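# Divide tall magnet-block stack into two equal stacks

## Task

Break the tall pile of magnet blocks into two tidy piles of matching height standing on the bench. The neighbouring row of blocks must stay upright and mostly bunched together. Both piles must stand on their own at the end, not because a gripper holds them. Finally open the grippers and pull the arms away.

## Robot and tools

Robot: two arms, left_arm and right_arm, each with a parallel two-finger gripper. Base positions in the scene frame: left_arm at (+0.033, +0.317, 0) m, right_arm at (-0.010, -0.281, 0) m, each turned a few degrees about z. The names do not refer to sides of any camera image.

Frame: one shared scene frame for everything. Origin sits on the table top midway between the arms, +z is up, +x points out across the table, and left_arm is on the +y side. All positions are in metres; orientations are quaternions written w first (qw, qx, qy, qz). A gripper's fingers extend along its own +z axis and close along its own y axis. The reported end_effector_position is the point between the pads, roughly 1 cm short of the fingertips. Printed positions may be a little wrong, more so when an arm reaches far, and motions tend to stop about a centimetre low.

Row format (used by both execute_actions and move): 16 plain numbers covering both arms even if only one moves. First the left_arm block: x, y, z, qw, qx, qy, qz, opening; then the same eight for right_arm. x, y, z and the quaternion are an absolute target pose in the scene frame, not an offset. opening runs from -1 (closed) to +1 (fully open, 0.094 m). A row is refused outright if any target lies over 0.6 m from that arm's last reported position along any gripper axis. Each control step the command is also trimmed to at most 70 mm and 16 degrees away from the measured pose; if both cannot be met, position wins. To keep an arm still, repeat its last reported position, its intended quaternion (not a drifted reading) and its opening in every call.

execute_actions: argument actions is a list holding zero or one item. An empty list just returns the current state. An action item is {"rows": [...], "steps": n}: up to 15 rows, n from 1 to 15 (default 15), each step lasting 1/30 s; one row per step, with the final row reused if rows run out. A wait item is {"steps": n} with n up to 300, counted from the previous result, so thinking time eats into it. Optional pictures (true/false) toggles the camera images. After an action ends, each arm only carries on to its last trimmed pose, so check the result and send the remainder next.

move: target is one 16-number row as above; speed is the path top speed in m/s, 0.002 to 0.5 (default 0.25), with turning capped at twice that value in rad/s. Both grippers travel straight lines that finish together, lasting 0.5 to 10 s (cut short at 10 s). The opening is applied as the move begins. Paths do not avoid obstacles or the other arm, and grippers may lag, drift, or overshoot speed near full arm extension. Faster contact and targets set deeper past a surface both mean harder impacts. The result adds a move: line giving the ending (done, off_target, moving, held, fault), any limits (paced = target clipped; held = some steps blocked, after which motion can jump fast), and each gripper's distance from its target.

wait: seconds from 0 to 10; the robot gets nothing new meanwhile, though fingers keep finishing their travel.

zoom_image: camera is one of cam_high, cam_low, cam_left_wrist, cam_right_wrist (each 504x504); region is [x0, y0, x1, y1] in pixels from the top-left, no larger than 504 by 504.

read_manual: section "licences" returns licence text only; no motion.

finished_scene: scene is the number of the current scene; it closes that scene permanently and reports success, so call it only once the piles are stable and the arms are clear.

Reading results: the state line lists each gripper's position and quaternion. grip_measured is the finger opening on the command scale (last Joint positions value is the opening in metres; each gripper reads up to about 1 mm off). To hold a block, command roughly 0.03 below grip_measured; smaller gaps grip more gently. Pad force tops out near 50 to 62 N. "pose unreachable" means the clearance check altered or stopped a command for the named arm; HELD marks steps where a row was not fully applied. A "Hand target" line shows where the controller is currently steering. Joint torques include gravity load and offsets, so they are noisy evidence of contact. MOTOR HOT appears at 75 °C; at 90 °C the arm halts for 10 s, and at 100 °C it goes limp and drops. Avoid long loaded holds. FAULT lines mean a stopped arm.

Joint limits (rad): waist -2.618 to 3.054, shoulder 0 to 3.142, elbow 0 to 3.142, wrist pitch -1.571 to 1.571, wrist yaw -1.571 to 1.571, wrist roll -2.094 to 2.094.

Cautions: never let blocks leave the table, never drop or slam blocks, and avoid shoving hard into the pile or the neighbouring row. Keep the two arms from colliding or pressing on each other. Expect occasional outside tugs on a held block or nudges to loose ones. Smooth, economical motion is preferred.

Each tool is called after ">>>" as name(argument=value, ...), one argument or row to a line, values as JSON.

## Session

>>> execute_actions(
  actions=[],
)

Scene clock: 0.00 s of 4600.00 s.
left_arm: end_effector_position=(+0.2677, +0.1047, +0.1340) grip_measured=+1.000 end_effector_quat_wxyz=(+0.019, +0.976, +0.215, +0.021) | right_arm: end_effector_position=(+0.0346, +0.0172, +0.2967) grip_measured=+1.000 end_effector_quat_wxyz=(+0.276, -0.296, +0.906, +0.126)
Joint positions: left_arm=[-0.839  1.688  1.453 -1.281 -0.013  1.964  0.094] | right_arm=[ 1.794  1.443  1.729 -1.47   0.493  0.973  0.094]
Joint velocities: left_arm=[-0.007 -0.007 -0.012 -0.066  0.022 -0.095  0.   ] | right_arm=[ 0.017  0.002 -0.017 -0.037  0.037  0.022  0.   ]
Joint torques (N m, as the arm reports them, + toward a larger angle): no reading
Motor temperatures (°C, as the motors report them): left_arm=[24 23 24 24 21 21] | right_arm=[20 24 24 25 21 23]
Hand target (left_arm): +0.267, +0.104, +0.140; +0.027, +0.976, +0.215, +0.023
Hand target (right_arm): +0.036, +0.016, +0.302; +0.282, -0.292, +0.904, +0.132

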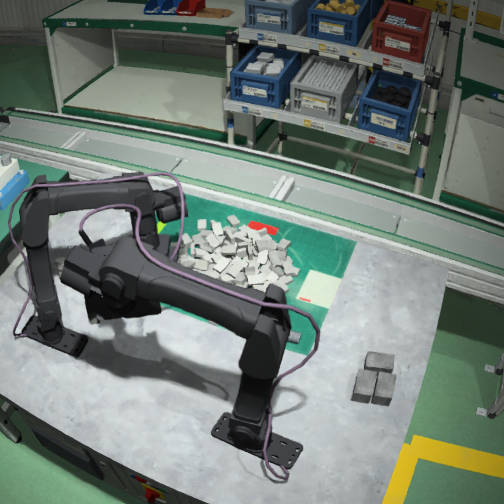

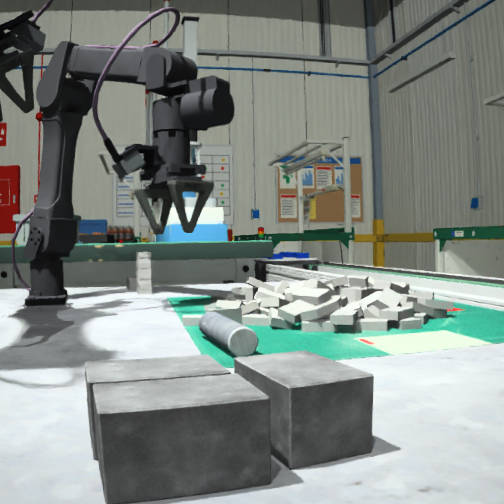

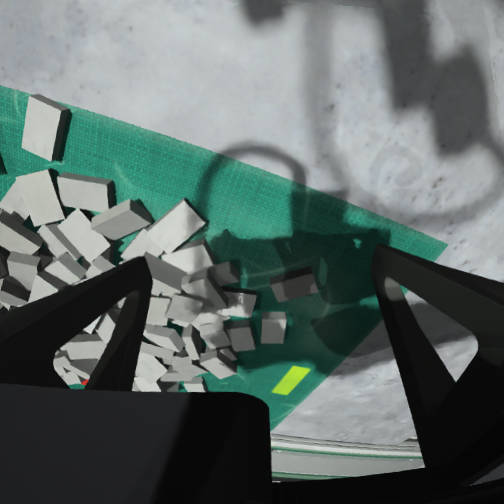

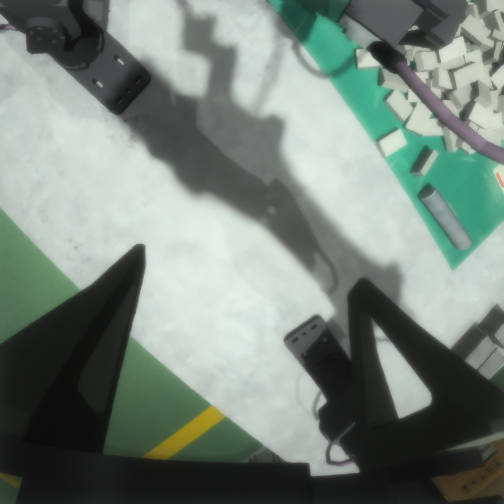

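>>> move(
  target=[0.25,0.25,0.19,0,0,1,0,1,0.1,-0.1,0.3,0.276,-0.296,0.906,0.126,1],
)

>>> move(
  target=[0.23,0.33,0.18,0,-0.707,0.707,0,1,0.1,-0.1,0.3,0.276,-0.296,0.906,0.126,1],
)

>>> zoom_image(
  camera="cam_low",
  region=[90, 200, 200, 310],
)

Scene clock: 8.97 s of 4600.00 s.
left_arm: end_effector_position=(+0.2505, +0.2516, +0.1808) grip_measured=+1.000 end_effector_quat_wxyz=(-0.009, +0.008, +1.000, +0.015) | right_arm: end_effector_position=(+0.0985, -0.0964, +0.3030) grip_measured=+1.000 end_effector_quat_wxyz=(+0.282, -0.294, +0.904, +0.126)
Joint positions: left_arm=[-0.408  1.442  1.396 -1.55  -0.023 -0.298  0.094] | right_arm=[ 1.393  1.044  1.492 -1.47   0.322  0.581  0.094]
Joint velocities: left_arm=[-0.007 -0.007  0.002  0.007  0.007 -0.022  0.   ] | right_arm=[-0.017  0.002 -0.007  0.022  0.007 -0.022  0.   ]
Joint torques (N m, as the arm reports them, + toward a larger angle): left_arm=[ 0.79 -6.46  7.43  0.01  0.06 -0.05] | right_arm=[-0.58 -2.5   4.06  1.06  0.11 -0.1 ]
Motor temperatures (°C, as the motors report them): left_arm=[24 24 25 24 21 21] | right_arm=[20 24 24 26 21 23]
Hand target (left_arm): +0.249, +0.253, +0.188; +0.003, +0.000, +1.000, +0.008
Hand target (right_arm): +0.098, -0.102, +0.299; +0.281, -0.297, +0.905, +0.123
Off the commanded pose (left_arm): 0.009 m, 2 deg.
Off the commanded pose (right_arm): 0.005 m, 1 deg.
joint sent to its limit (left arm) — the command would take joint 4 (wrist pitch) past its lower limit, so that joint was sent only as far as its limit.
After step 90, 0.03 s passed at rest.
move: done

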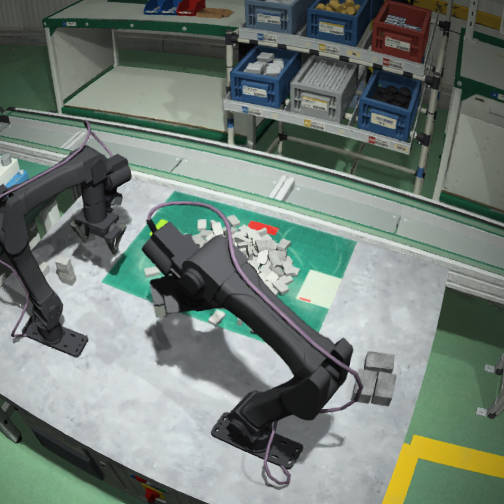

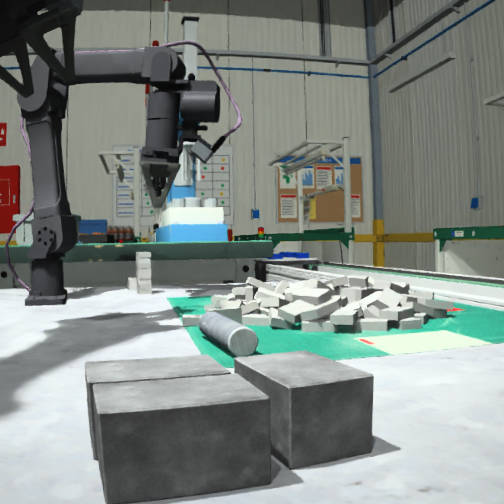

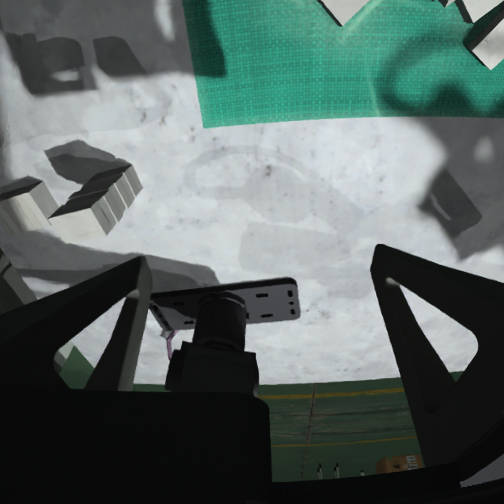

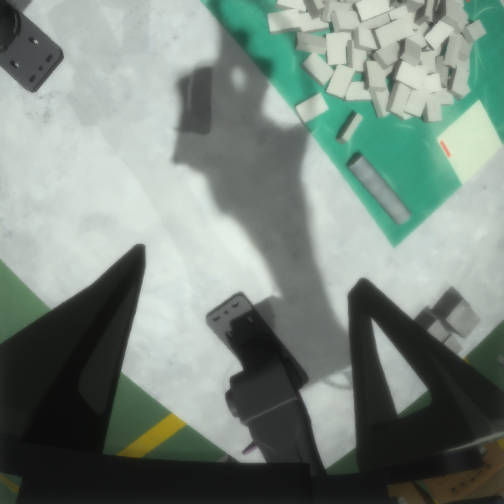

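Scene clock: 12.67 s of 4600.00 s.
left_arm: end_effector_position=(+0.2326, +0.3303, +0.1774) grip_measured=+1.000 end_effector_quat_wxyz=(-0.002, -0.702, +0.713, +0.011) | right_arm: end_effector_position=(+0.0997, -0.0975, +0.3020) grip_measured=+1.000 end_effector_quat_wxyz=(+0.277, -0.295, +0.906, +0.126)
Joint positions: left_arm=[-0.044  1.332  1.294 -1.55  -0.013 -1.505  0.094] | right_arm=[ 1.368  1.044  1.492 -1.47   0.3    0.562  0.094]
Joint velocities: left_arm=[-0.007 -0.012 -0.007 -0.007  0.022 -0.022  0.   ] | right_arm=[-0.012 -0.007 -0.002  0.037 -0.007  0.051  0.   ]
Joint torques (N m, as the arm reports them, + toward a larger angle): left_arm=[ 0.79 -5.38  5.91  0.12 -0.01 -0.06] | right_arm=[-0.67 -1.81  4.77  1.14  0.13 -0.15]
Motor temperatures (°C, as the motors report them): left_arm=[24 24 25 24 21 21] | right_arm=[20 24 24 26 21 23]
Hand target (left_arm): +0.229, +0.332, +0.180; -0.004, +0.707, -0.707, -0.005
Hand target (right_arm): +0.100, -0.100, +0.300; +0.276, -0.296, +0.906, +0.125
Off the commanded pose (left_arm): 0.004 m, 2 deg.
Off the commanded pose (right_arm): 0.003 m, 0 deg.
move: done

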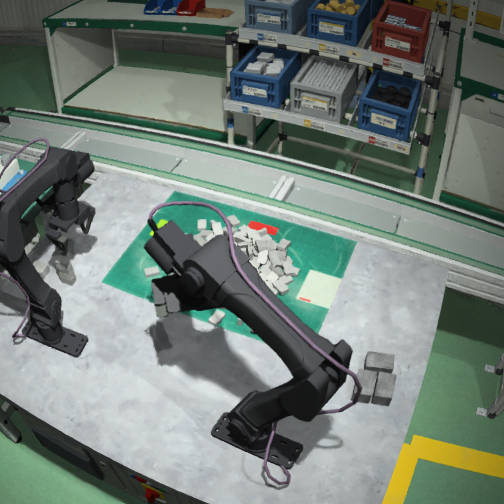

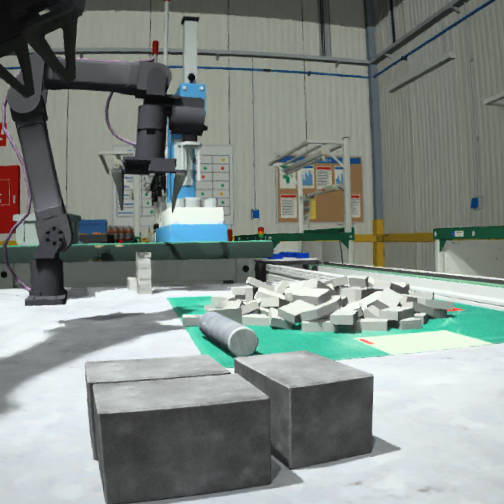

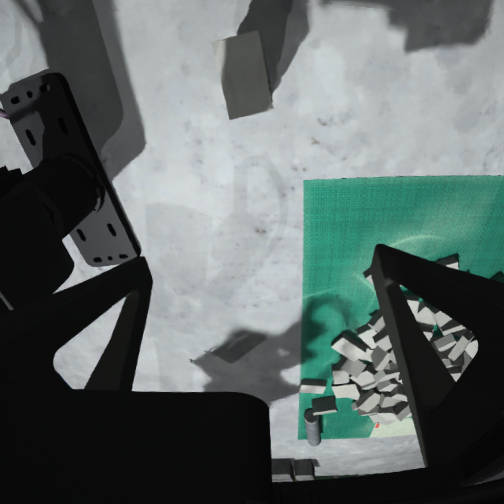

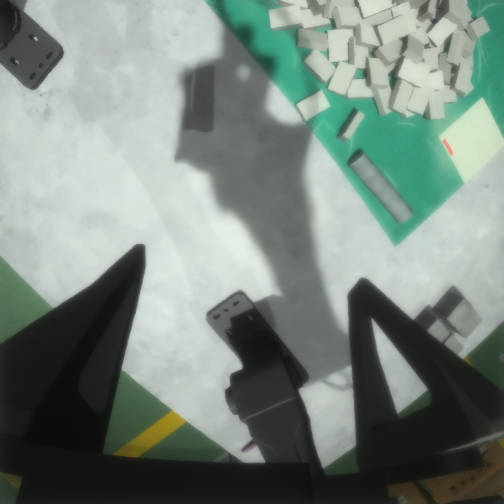

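Region (90, 200, 200, 310) of cam_low's 504x504 image, scaled by 4.582, with more detail than that image has.

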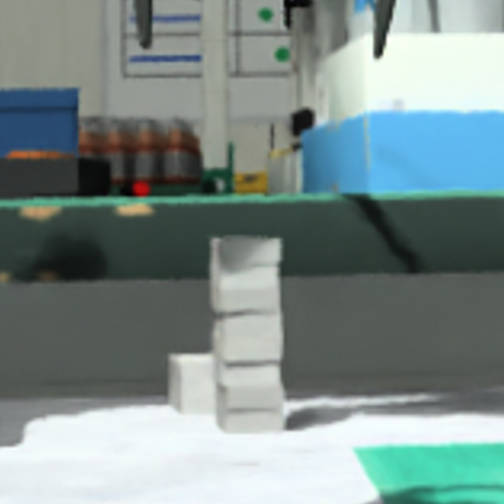

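>>> move(
  target=[0.22,0.39,0.115,0,-0.766,0.643,0,1,0.1,-0.1,0.3,0.276,-0.296,0.906,0.126,1],
  speed=0.1,
)

>>> zoom_image(
  camera="cam_low",
  region=[90, 200, 200, 310],
)

Scene clock: 16.30 s of 4600.00 s.
left_arm: end_effector_position=(+0.2205, +0.3902, +0.1132) grip_measured=+1.000 end_effector_quat_wxyz=(+0.007, +0.765, -0.644, -0.011) | right_arm: end_effector_position=(+0.0995, -0.0974, +0.3019) grip_measured=+1.000 end_effector_quat_wxyz=(+0.276, -0.295, +0.906, +0.127)
Joint positions: left_arm=[ 0.263  1.323  1.031 -1.301 -0.012 -1.385  0.094] | right_arm=[ 1.368  1.044  1.492 -1.47   0.298  0.562  0.094]
Joint velocities: left_arm=[-0.002 -0.012  0.007 -0.022  0.007 -0.066  0.   ] | right_arm=[-0.007  0.007  0.002 -0.022  0.022 -0.037  0.   ]
Joint torques (N m, as the arm reports them, + toward a larger angle): left_arm=[ 0.85 -5.03  6.18  0.17 -0.01  0.05] | right_arm=[-0.6  -1.75  4.72  1.13  0.1  -0.12]
Motor temperatures (°C, as the motors report them): left_arm=[24 24 25 24 21 21] | right_arm=[20 24 25 27 21 23]
Hand target (left_arm): +0.220, +0.392, +0.115; -0.002, +0.766, -0.643, -0.005
Hand target (right_arm): +0.100, -0.100, +0.300; +0.276, -0.296, +0.906, +0.126
Off the commanded pose (left_arm): 0.002 m, 1 deg.
Off the commanded pose (right_arm): 0.003 m, 0 deg.
move: done

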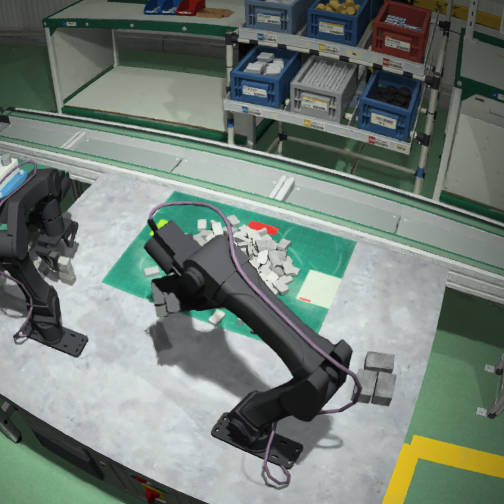

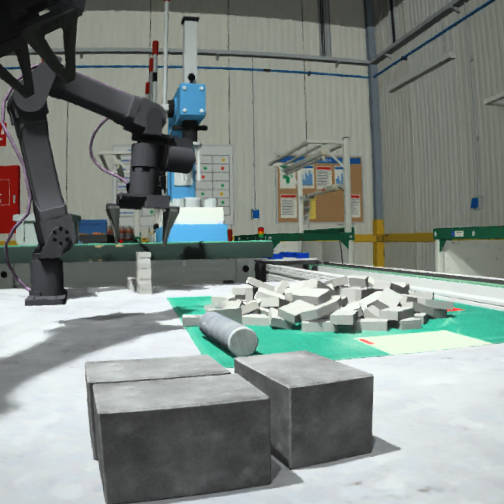

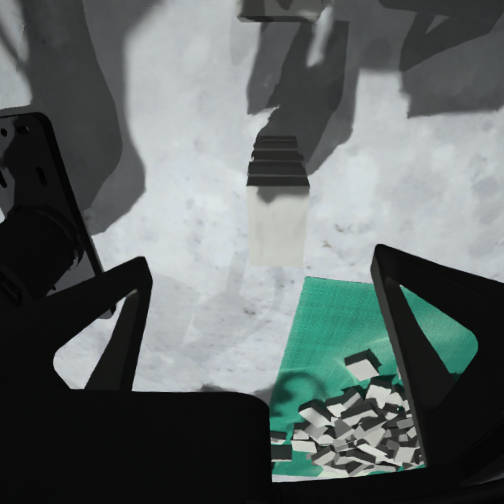

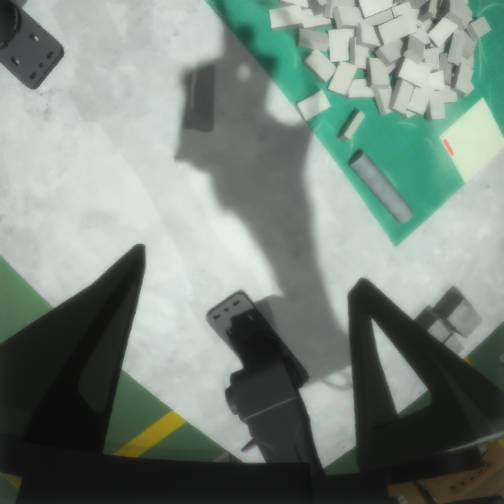

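Region (90, 200, 200, 310) of cam_low's 504x504 image, scaled by 4.582, with more detail than that image has.

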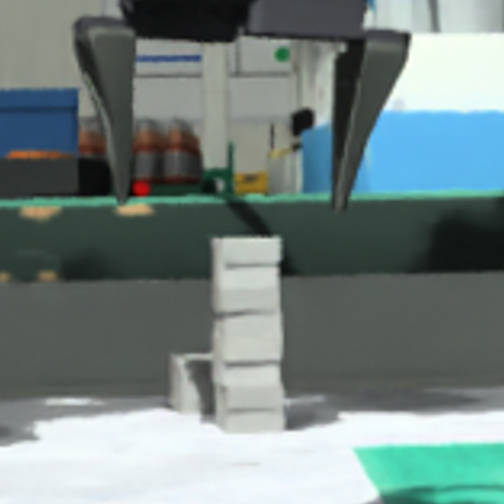

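>>> move(
  target=[0.226,0.39,0.065,0,-0.749,0.663,0,0.2,0.1,-0.1,0.3,0.276,-0.296,0.906,0.126,1],
  speed=0.04,
)

>>> zoom_image(
  camera="cam_low",
  region=[110, 230, 180, 300],
)

Scene clock: 22.37 s of 4600.00 s.
left_arm: end_effector_position=(+0.2274, +0.3910, +0.0681) grip_measured=+0.202 end_effector_quat_wxyz=(-0.003, +0.750, -0.661, -0.000) | right_arm: end_effector_position=(+0.0995, -0.0974, +0.3019) grip_measured=+1.000 end_effector_quat_wxyz=(+0.276, -0.295, +0.906, +0.127)
Joint positions: left_arm=[ 0.263  1.349  0.87  -1.086 -0.003 -1.341  0.056] | right_arm=[ 1.368  1.044  1.492 -1.47   0.298  0.562  0.094]
Joint velocities: left_arm=[-0.002  0.007 -0.002 -0.081  0.037 -0.051  0.   ] | right_arm=[-0.022  0.002 -0.007  0.007  0.007 -0.022  0.   ]
Joint torques (N m, as the arm reports them, + toward a larger angle): left_arm=[ 0.12 -3.31  6.09  0.23  0.03  0.06] | right_arm=[-0.75 -1.88  4.81  1.14  0.12 -0.07]
Motor temperatures (°C, as the motors report them): left_arm=[24 24 26 24 21 21] | right_arm=[20 24 25 27 21 23]
Hand target (left_arm): +0.227, +0.390, +0.065; +0.000, +0.749, -0.663, +0.000
Hand target (right_arm): +0.100, -0.100, +0.300; +0.276, -0.296, +0.906, +0.126
Off the commanded pose (left_arm): 0.004 m, 0 deg.
Off the commanded pose (right_arm): 0.003 m, 0 deg.
After step 90, 1.40 s passed at rest.
move: done

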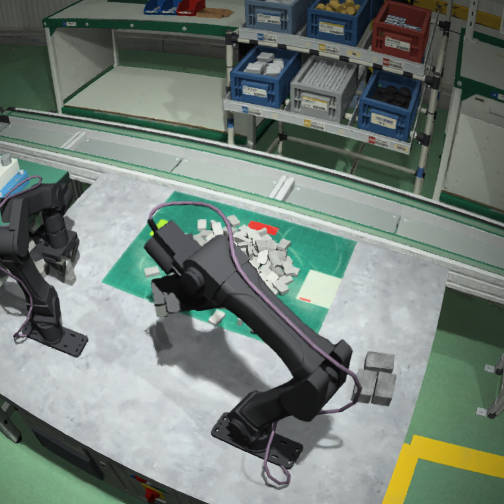

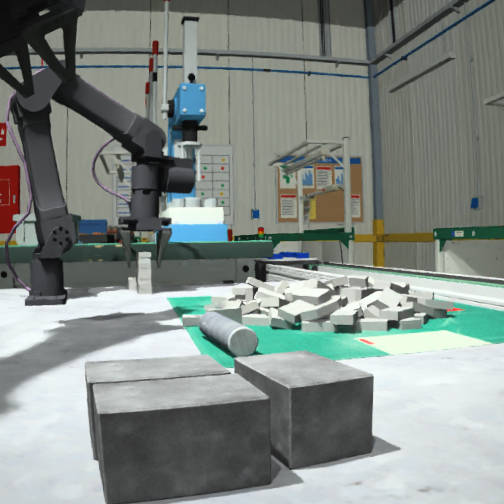

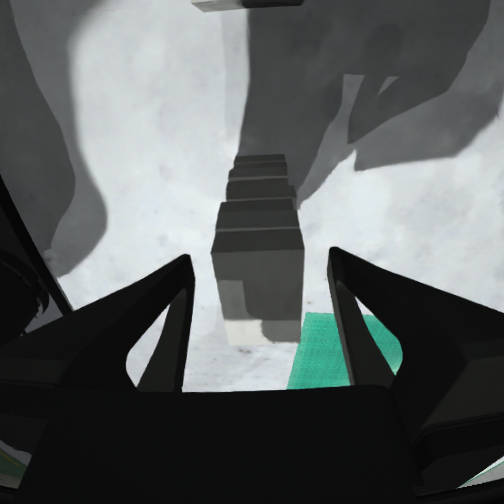

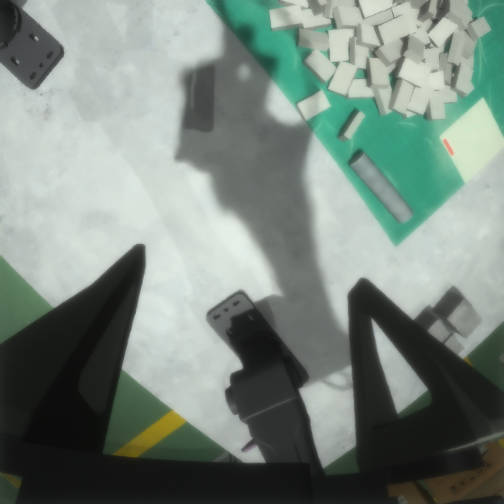

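Region (110, 230, 180, 300) of cam_low's 504x504 image, scaled by 7.200, with more detail than that image has.

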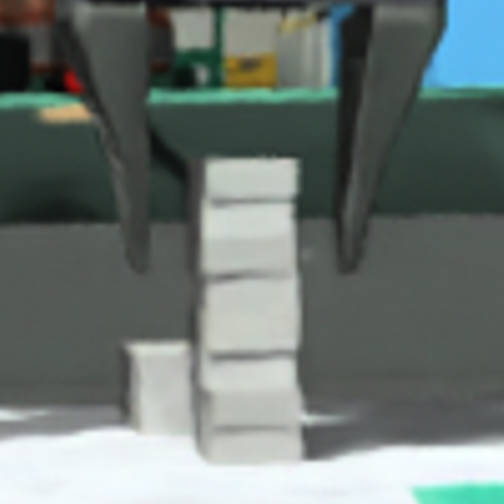

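Need ~6 mm lower.

>>> move(
  target=[0.226,0.39,0.057,0,-0.749,0.663,0,0.0,0.1,-0.1,0.3,0.276,-0.296,0.906,0.126,1],
  speed=0.03,
)

>>> zoom_image(
  camera="cam_low",
  region=[110, 230, 180, 300],
)

Scene clock: 24.80 s of 4600.00 s.
left_arm: end_effector_position=(+0.2265, +0.3906, +0.0610) grip_measured=+0.002 end_effector_quat_wxyz=(-0.005, +0.750, -0.661, +0.001) | right_arm: end_effector_position=(+0.0995, -0.0974, +0.3019) grip_measured=+1.000 end_effector_quat_wxyz=(+0.276, -0.295, +0.906, +0.127)
Joint positions: left_arm=[ 0.263  1.349  0.841 -1.054 -0.003 -1.34   0.047] | right_arm=[ 1.368  1.044  1.492 -1.47   0.298  0.562  0.094]
Joint velocities: left_arm=[-0.002 -0.002  0.007  0.022  0.037  0.051 -0.   ] | right_arm=[ 0.002 -0.017  0.012  0.022 -0.037  0.007  0.   ]
Joint torques (N m, as the arm reports them, + toward a larger angle): left_arm=[ 0.11 -2.89  6.    0.24  0.03  0.07] | right_arm=[-0.74 -1.79  4.78  1.17  0.08 -0.12]
Motor temperatures (°C, as the motors report them): left_arm=[24 24 26 24 21 21] | right_arm=[20 24 25 27 21 23]
Hand target (left_arm): +0.226, +0.390, +0.057; +0.000, +0.749, -0.663, +0.000
Hand target (right_arm): +0.100, -0.100, +0.300; +0.276, -0.296, +0.906, +0.126
Off the commanded pose (left_arm): 0.004 m, 1 deg.
Off the commanded pose (right_arm): 0.003 m, 0 deg.
move: done

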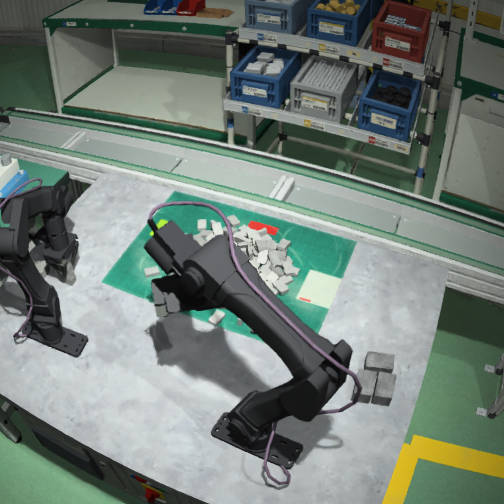

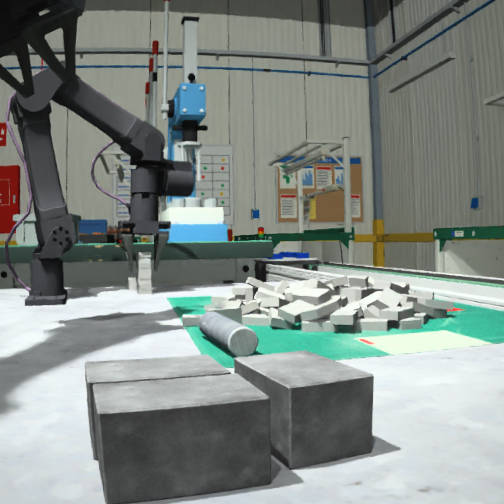

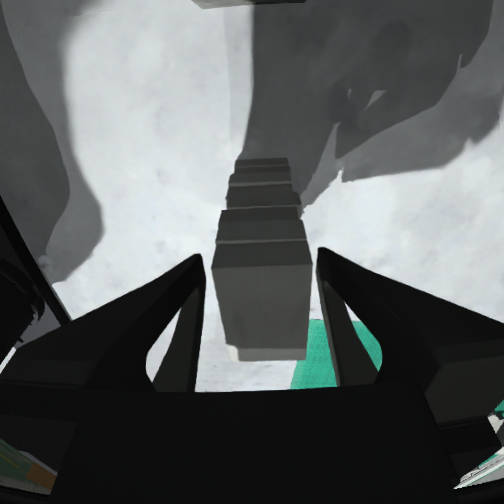

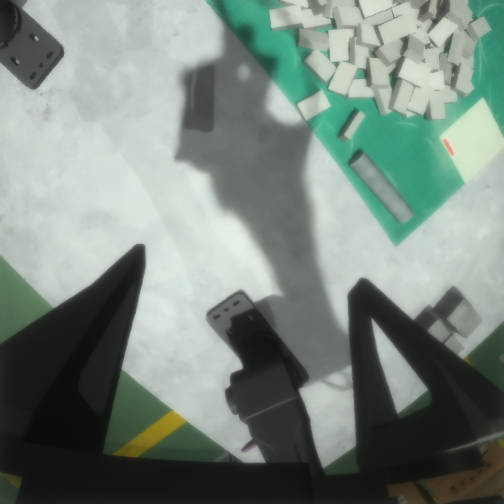

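Region (110, 230, 180, 300) of cam_low's 504x504 image, scaled by 7.200, with more detail than that image has.

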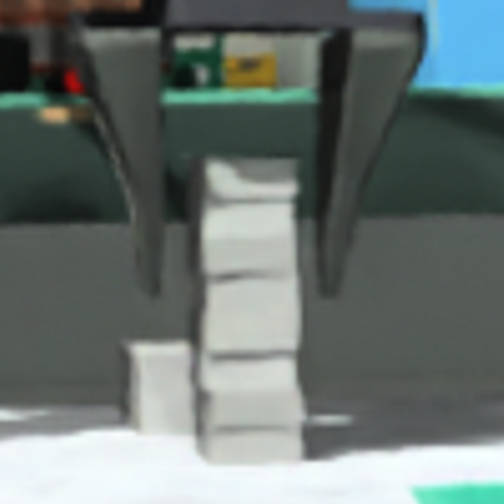

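>>> move(
  target=[0.226,0.39,0.06,0,-0.749,0.663,0,-0.47,0.1,-0.1,0.3,0.276,-0.296,0.906,0.126,1],
)

Scene clock: 26.77 s of 4600.00 s.
left_arm: end_effector_position=(+0.2278, +0.3909, +0.0610) grip_measured=-0.461 end_effector_quat_wxyz=(-0.007, +0.750, -0.661, +0.003) | right_arm: end_effector_position=(+0.0995, -0.0974, +0.3019) grip_measured=+1.000 end_effector_quat_wxyz=(+0.276, -0.295, +0.906, +0.127)
Joint positions: left_arm=[ 0.263  1.349  0.841 -1.049 -0.002 -1.34   0.025] | right_arm=[ 1.368  1.044  1.492 -1.47   0.298  0.561  0.094]
Joint velocities: left_arm=[-0.007 -0.007 -0.002 -0.007 -0.095 -0.051 -0.   ] | right_arm=[ 0.022 -0.007 -0.002 -0.007  0.022 -0.051  0.   ]
Joint torques (N m, as the arm reports them, + toward a larger angle): left_arm=[ 0.08 -3.2   6.77  0.1   0.01  0.06] | right_arm=[-0.79 -1.72  4.89  1.13  0.11 -0.12]
Motor temperatures (°C, as the motors report them): left_arm=[24 24 26 24 21 21] | right_arm=[20 24 25 27 21 23]
Hand target (left_arm): +0.226, +0.390, +0.060; -0.000, +0.749, -0.663, -0.000
Hand target (right_arm): +0.100, -0.100, +0.300; +0.276, -0.296, +0.906, +0.126
Off the commanded pose (left_arm): 0.002 m, 1 deg.
Off the commanded pose (right_arm): 0.003 m, 0 deg.
move: done

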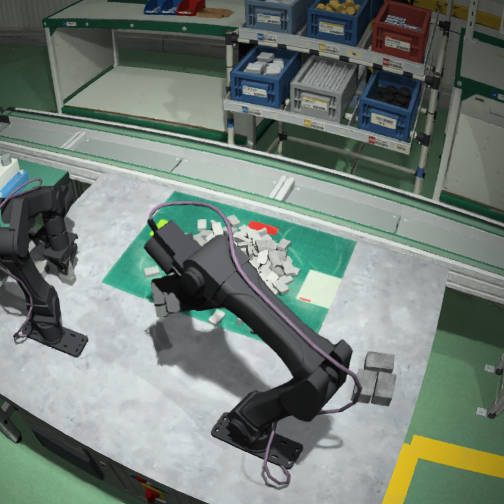

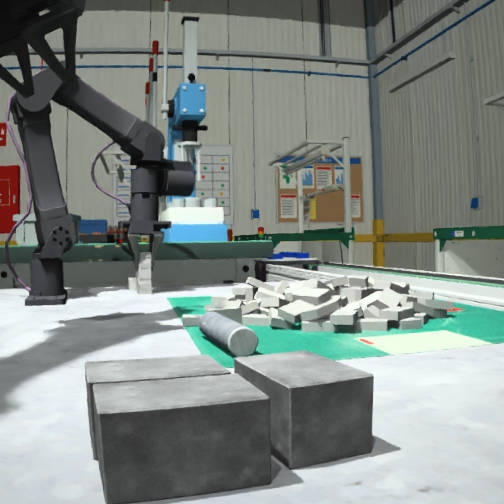

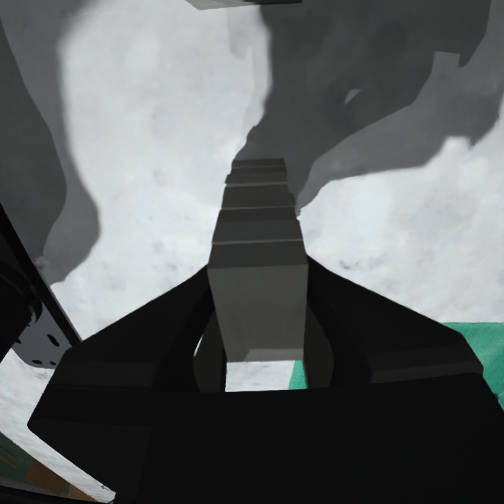

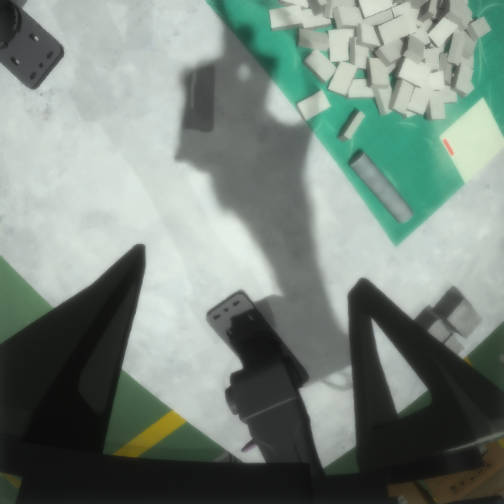

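>>> move(
  target=[0.23,0.39,0.105,0,-0.749,0.663,0,-0.5,0.1,-0.1,0.3,0.276,-0.296,0.906,0.126,1],
  speed=0.05,
)

>>> move(
  target=[0.34,0.40,0.1,0,-0.749,0.663,0,-0.5,0.1,-0.1,0.3,0.276,-0.296,0.906,0.126,1],
  speed=0.1,
)

>>> move(
  target=[0.34,0.40,0.026,0,-0.749,0.663,0,-0.5,0.1,-0.1,0.3,0.276,-0.296,0.906,0.126,1],
  speed=0.04,
)

>>> zoom_image(
  camera="cam_low",
  region=[120, 230, 240, 310],
)

Scene clock: 31.30 s of 4600.00 s.
left_arm: end_effector_position=(+0.2227, +0.3889, +0.0926) grip_measured=-0.476 end_effector_quat_wxyz=(+0.015, +0.750, -0.661, -0.008) | right_arm: end_effector_position=(+0.0995, -0.0974, +0.3019) grip_measured=+1.000 end_effector_quat_wxyz=(+0.276, -0.295, +0.906, +0.127)
Joint positions: left_arm=[ 0.263  1.349  0.968 -1.224 -0.001 -1.34   0.025] | right_arm=[ 1.368  1.044  1.492 -1.47   0.298  0.561  0.094]
Joint velocities: left_arm=[-0.017 -0.022  0.002 -0.081  0.081  0.007 -0.001] | right_arm=[ 0.007 -0.007  0.007 -0.022  0.051 -0.051  0.   ]
Joint torques (N m, as the arm reports them, + toward a larger angle): left_arm=[-0.49 -4.93  9.85 -0.12  0.01 -0.01] | right_arm=[-0.81 -1.72  4.84  1.09  0.05 -0.12]
Motor temperatures (°C, as the motors report them): left_arm=[24 24 26 24 21 21] | right_arm=[20 24 25 27 21 23]
Hand target (left_arm): +0.229, +0.390, +0.105; -0.000, +0.749, -0.663, +0.000
Hand target (right_arm): +0.100, -0.100, +0.300; +0.276, -0.296, +0.906, +0.126
Off the commanded pose (left_arm): 0.014 m, 2 deg.
Off the commanded pose (right_arm): 0.003 m, 0 deg.
After step 90, 0.13 s passed at rest.
move: off_target (left_arm)

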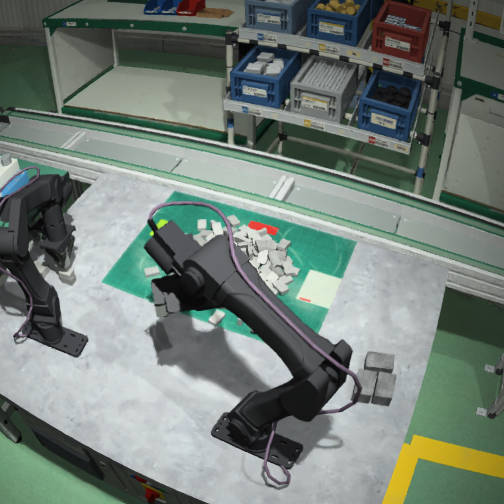

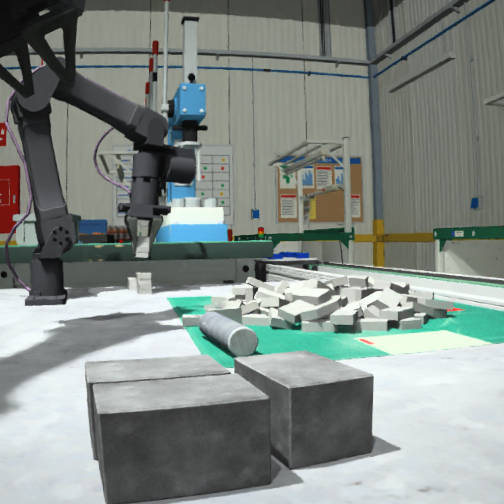

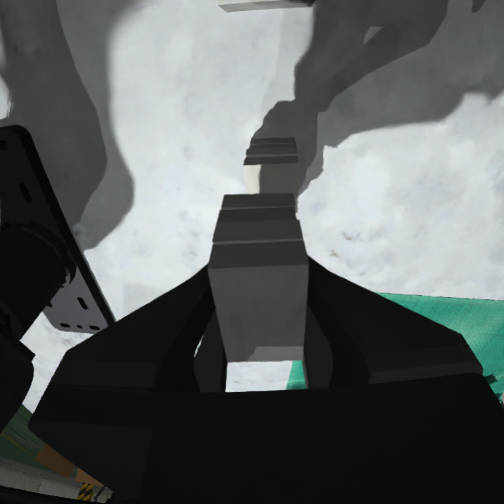

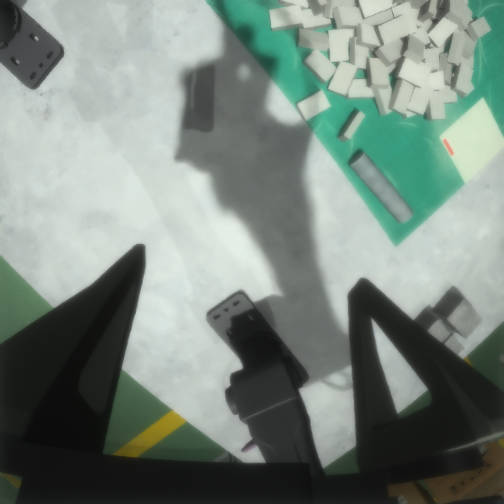

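Scene clock: 32.80 s of 4600.00 s.
left_arm: end_effector_position=(+0.3333, +0.4008, +0.0889) grip_measured=-0.476 end_effector_quat_wxyz=(+0.013, +0.749, -0.662, -0.006) | right_arm: end_effector_position=(+0.0995, -0.0974, +0.3019) grip_measured=+1.000 end_effector_quat_wxyz=(+0.276, -0.295, +0.906, +0.127)
Joint positions: left_arm=[ 0.178  1.761  1.359 -1.196  0.004 -1.423  0.025] | right_arm=[ 1.368  1.044  1.492 -1.47   0.298  0.561  0.094]
Joint velocities: left_arm=[-0.007  0.012  0.017 -0.066 -0.081  0.037 -0.001] | right_arm=[-0.017 -0.007 -0.002 -0.007 -0.007  0.007  0.   ]
Joint torques (N m, as the arm reports them, + toward a larger angle): left_arm=[-0.66 -8.27  9.81 -0.11  0.   -0.05] | right_arm=[-0.73 -1.7   4.76  1.07  0.09 -0.1 ]
Motor temperatures (°C, as the motors report them): left_arm=[24 24 26 24 21 21] | right_arm=[20 24 25 28 21 23]
Hand target (left_arm): +0.340, +0.400, +0.101; +0.000, +0.749, -0.663, +0.002
Hand target (right_arm): +0.100, -0.100, +0.300; +0.276, -0.296, +0.906, +0.126
Off the commanded pose (left_arm): 0.013 m, 2 deg.
Off the commanded pose (right_arm): 0.003 m, 0 deg.
move: off_target (left_arm)

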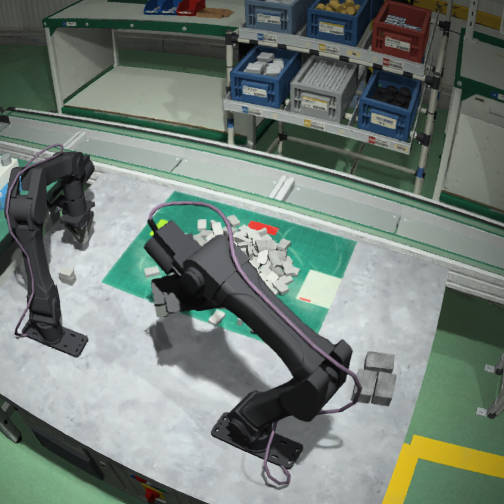

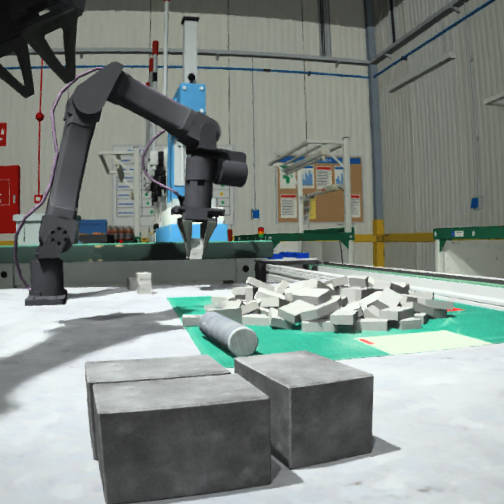

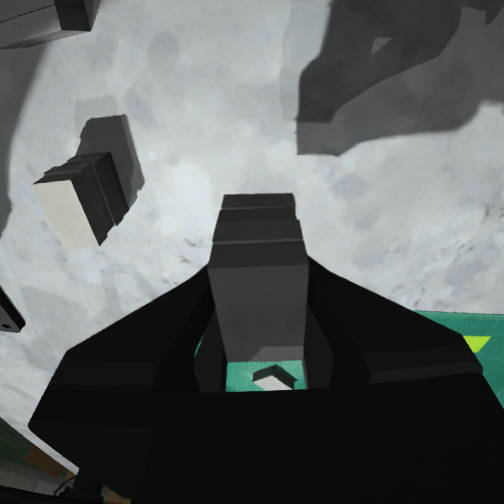

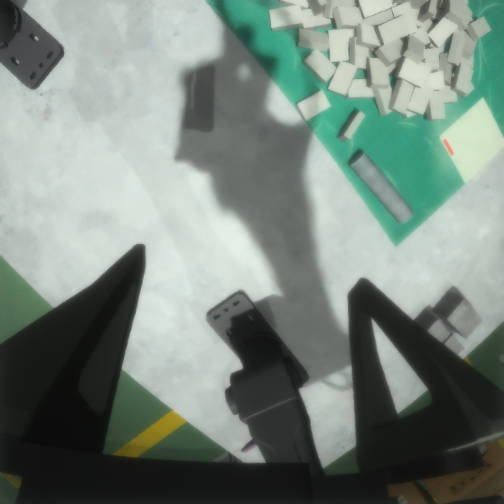

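Scene clock: 34.80 s of 4600.00 s.
left_arm: end_effector_position=(+0.3384, +0.4022, +0.0223) grip_measured=-0.476 end_effector_quat_wxyz=(+0.008, +0.750, -0.661, -0.002) | right_arm: end_effector_position=(+0.0995, -0.0974, +0.3019) grip_measured=+1.000 end_effector_quat_wxyz=(+0.276, -0.295, +0.906, +0.127)
Joint positions: left_arm=[ 0.178  1.842  1.184 -0.928  0.004 -1.426  0.025] | right_arm=[ 1.368  1.044  1.492 -1.47   0.298  0.561  0.094]
Joint velocities: left_arm=[ 0.017 -0.012  0.002  0.007 -0.037  0.007  0.   ] | right_arm=[-0.022 -0.002 -0.012 -0.022 -0.007  0.022  0.   ]
Joint torques (N m, as the arm reports them, + toward a larger angle): left_arm=[-0.8  -8.63  6.42  0.12 -0.03 -0.04] | right_arm=[-0.56 -1.82  4.75  1.14  0.09 -0.11]
Motor temperatures (°C, as the motors report them): left_arm=[24 24 26 24 21 21] | right_arm=[20 24 25 28 21 23]
Hand target (left_arm): +0.341, +0.400, +0.026; +0.000, +0.749, -0.663, +0.000
Hand target (right_arm): +0.100, -0.100, +0.300; +0.276, -0.296, +0.906, +0.126
Off the commanded pose (left_arm): 0.005 m, 1 deg.
Off the commanded pose (right_arm): 0.003 m, 0 deg.
move: done

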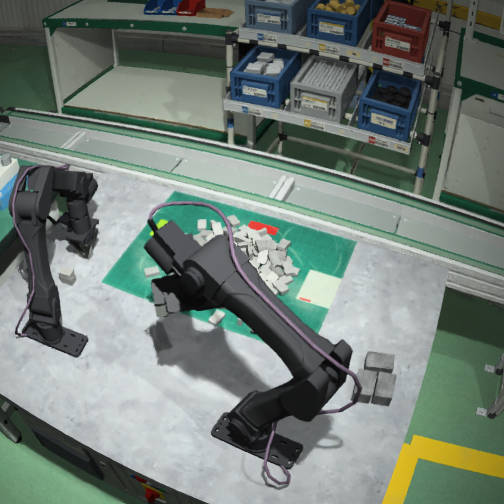

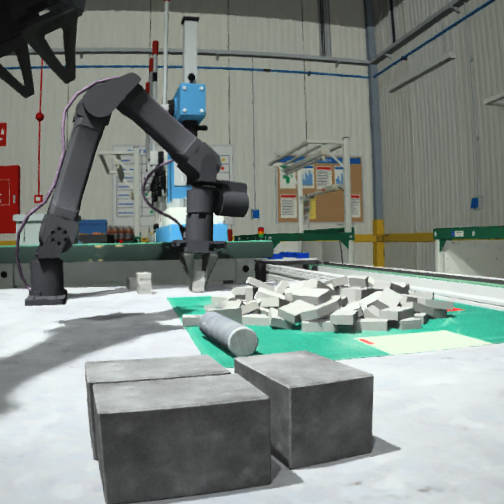

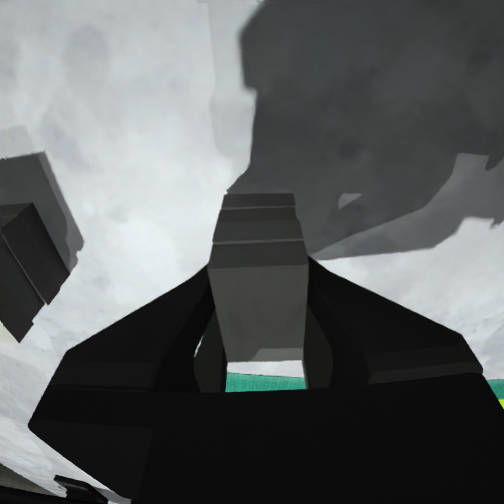

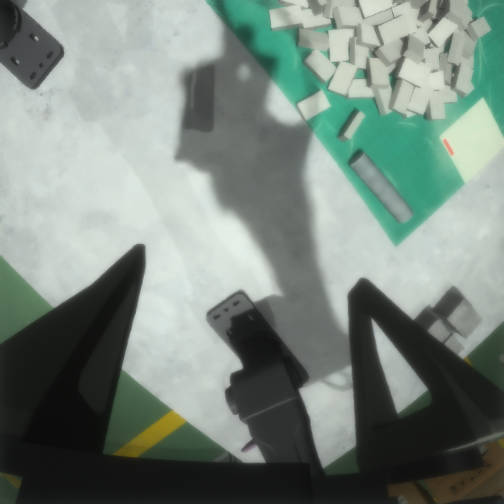

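Region (120, 230, 240, 310) of cam_low's 504x504 image, scaled by 4.200, with more detail than that image has.

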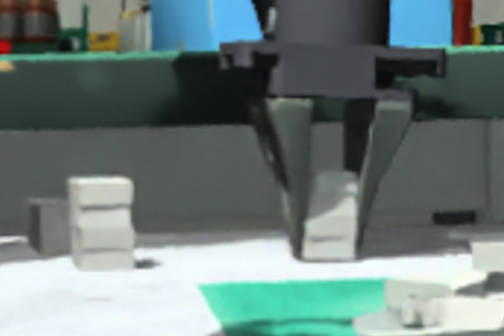

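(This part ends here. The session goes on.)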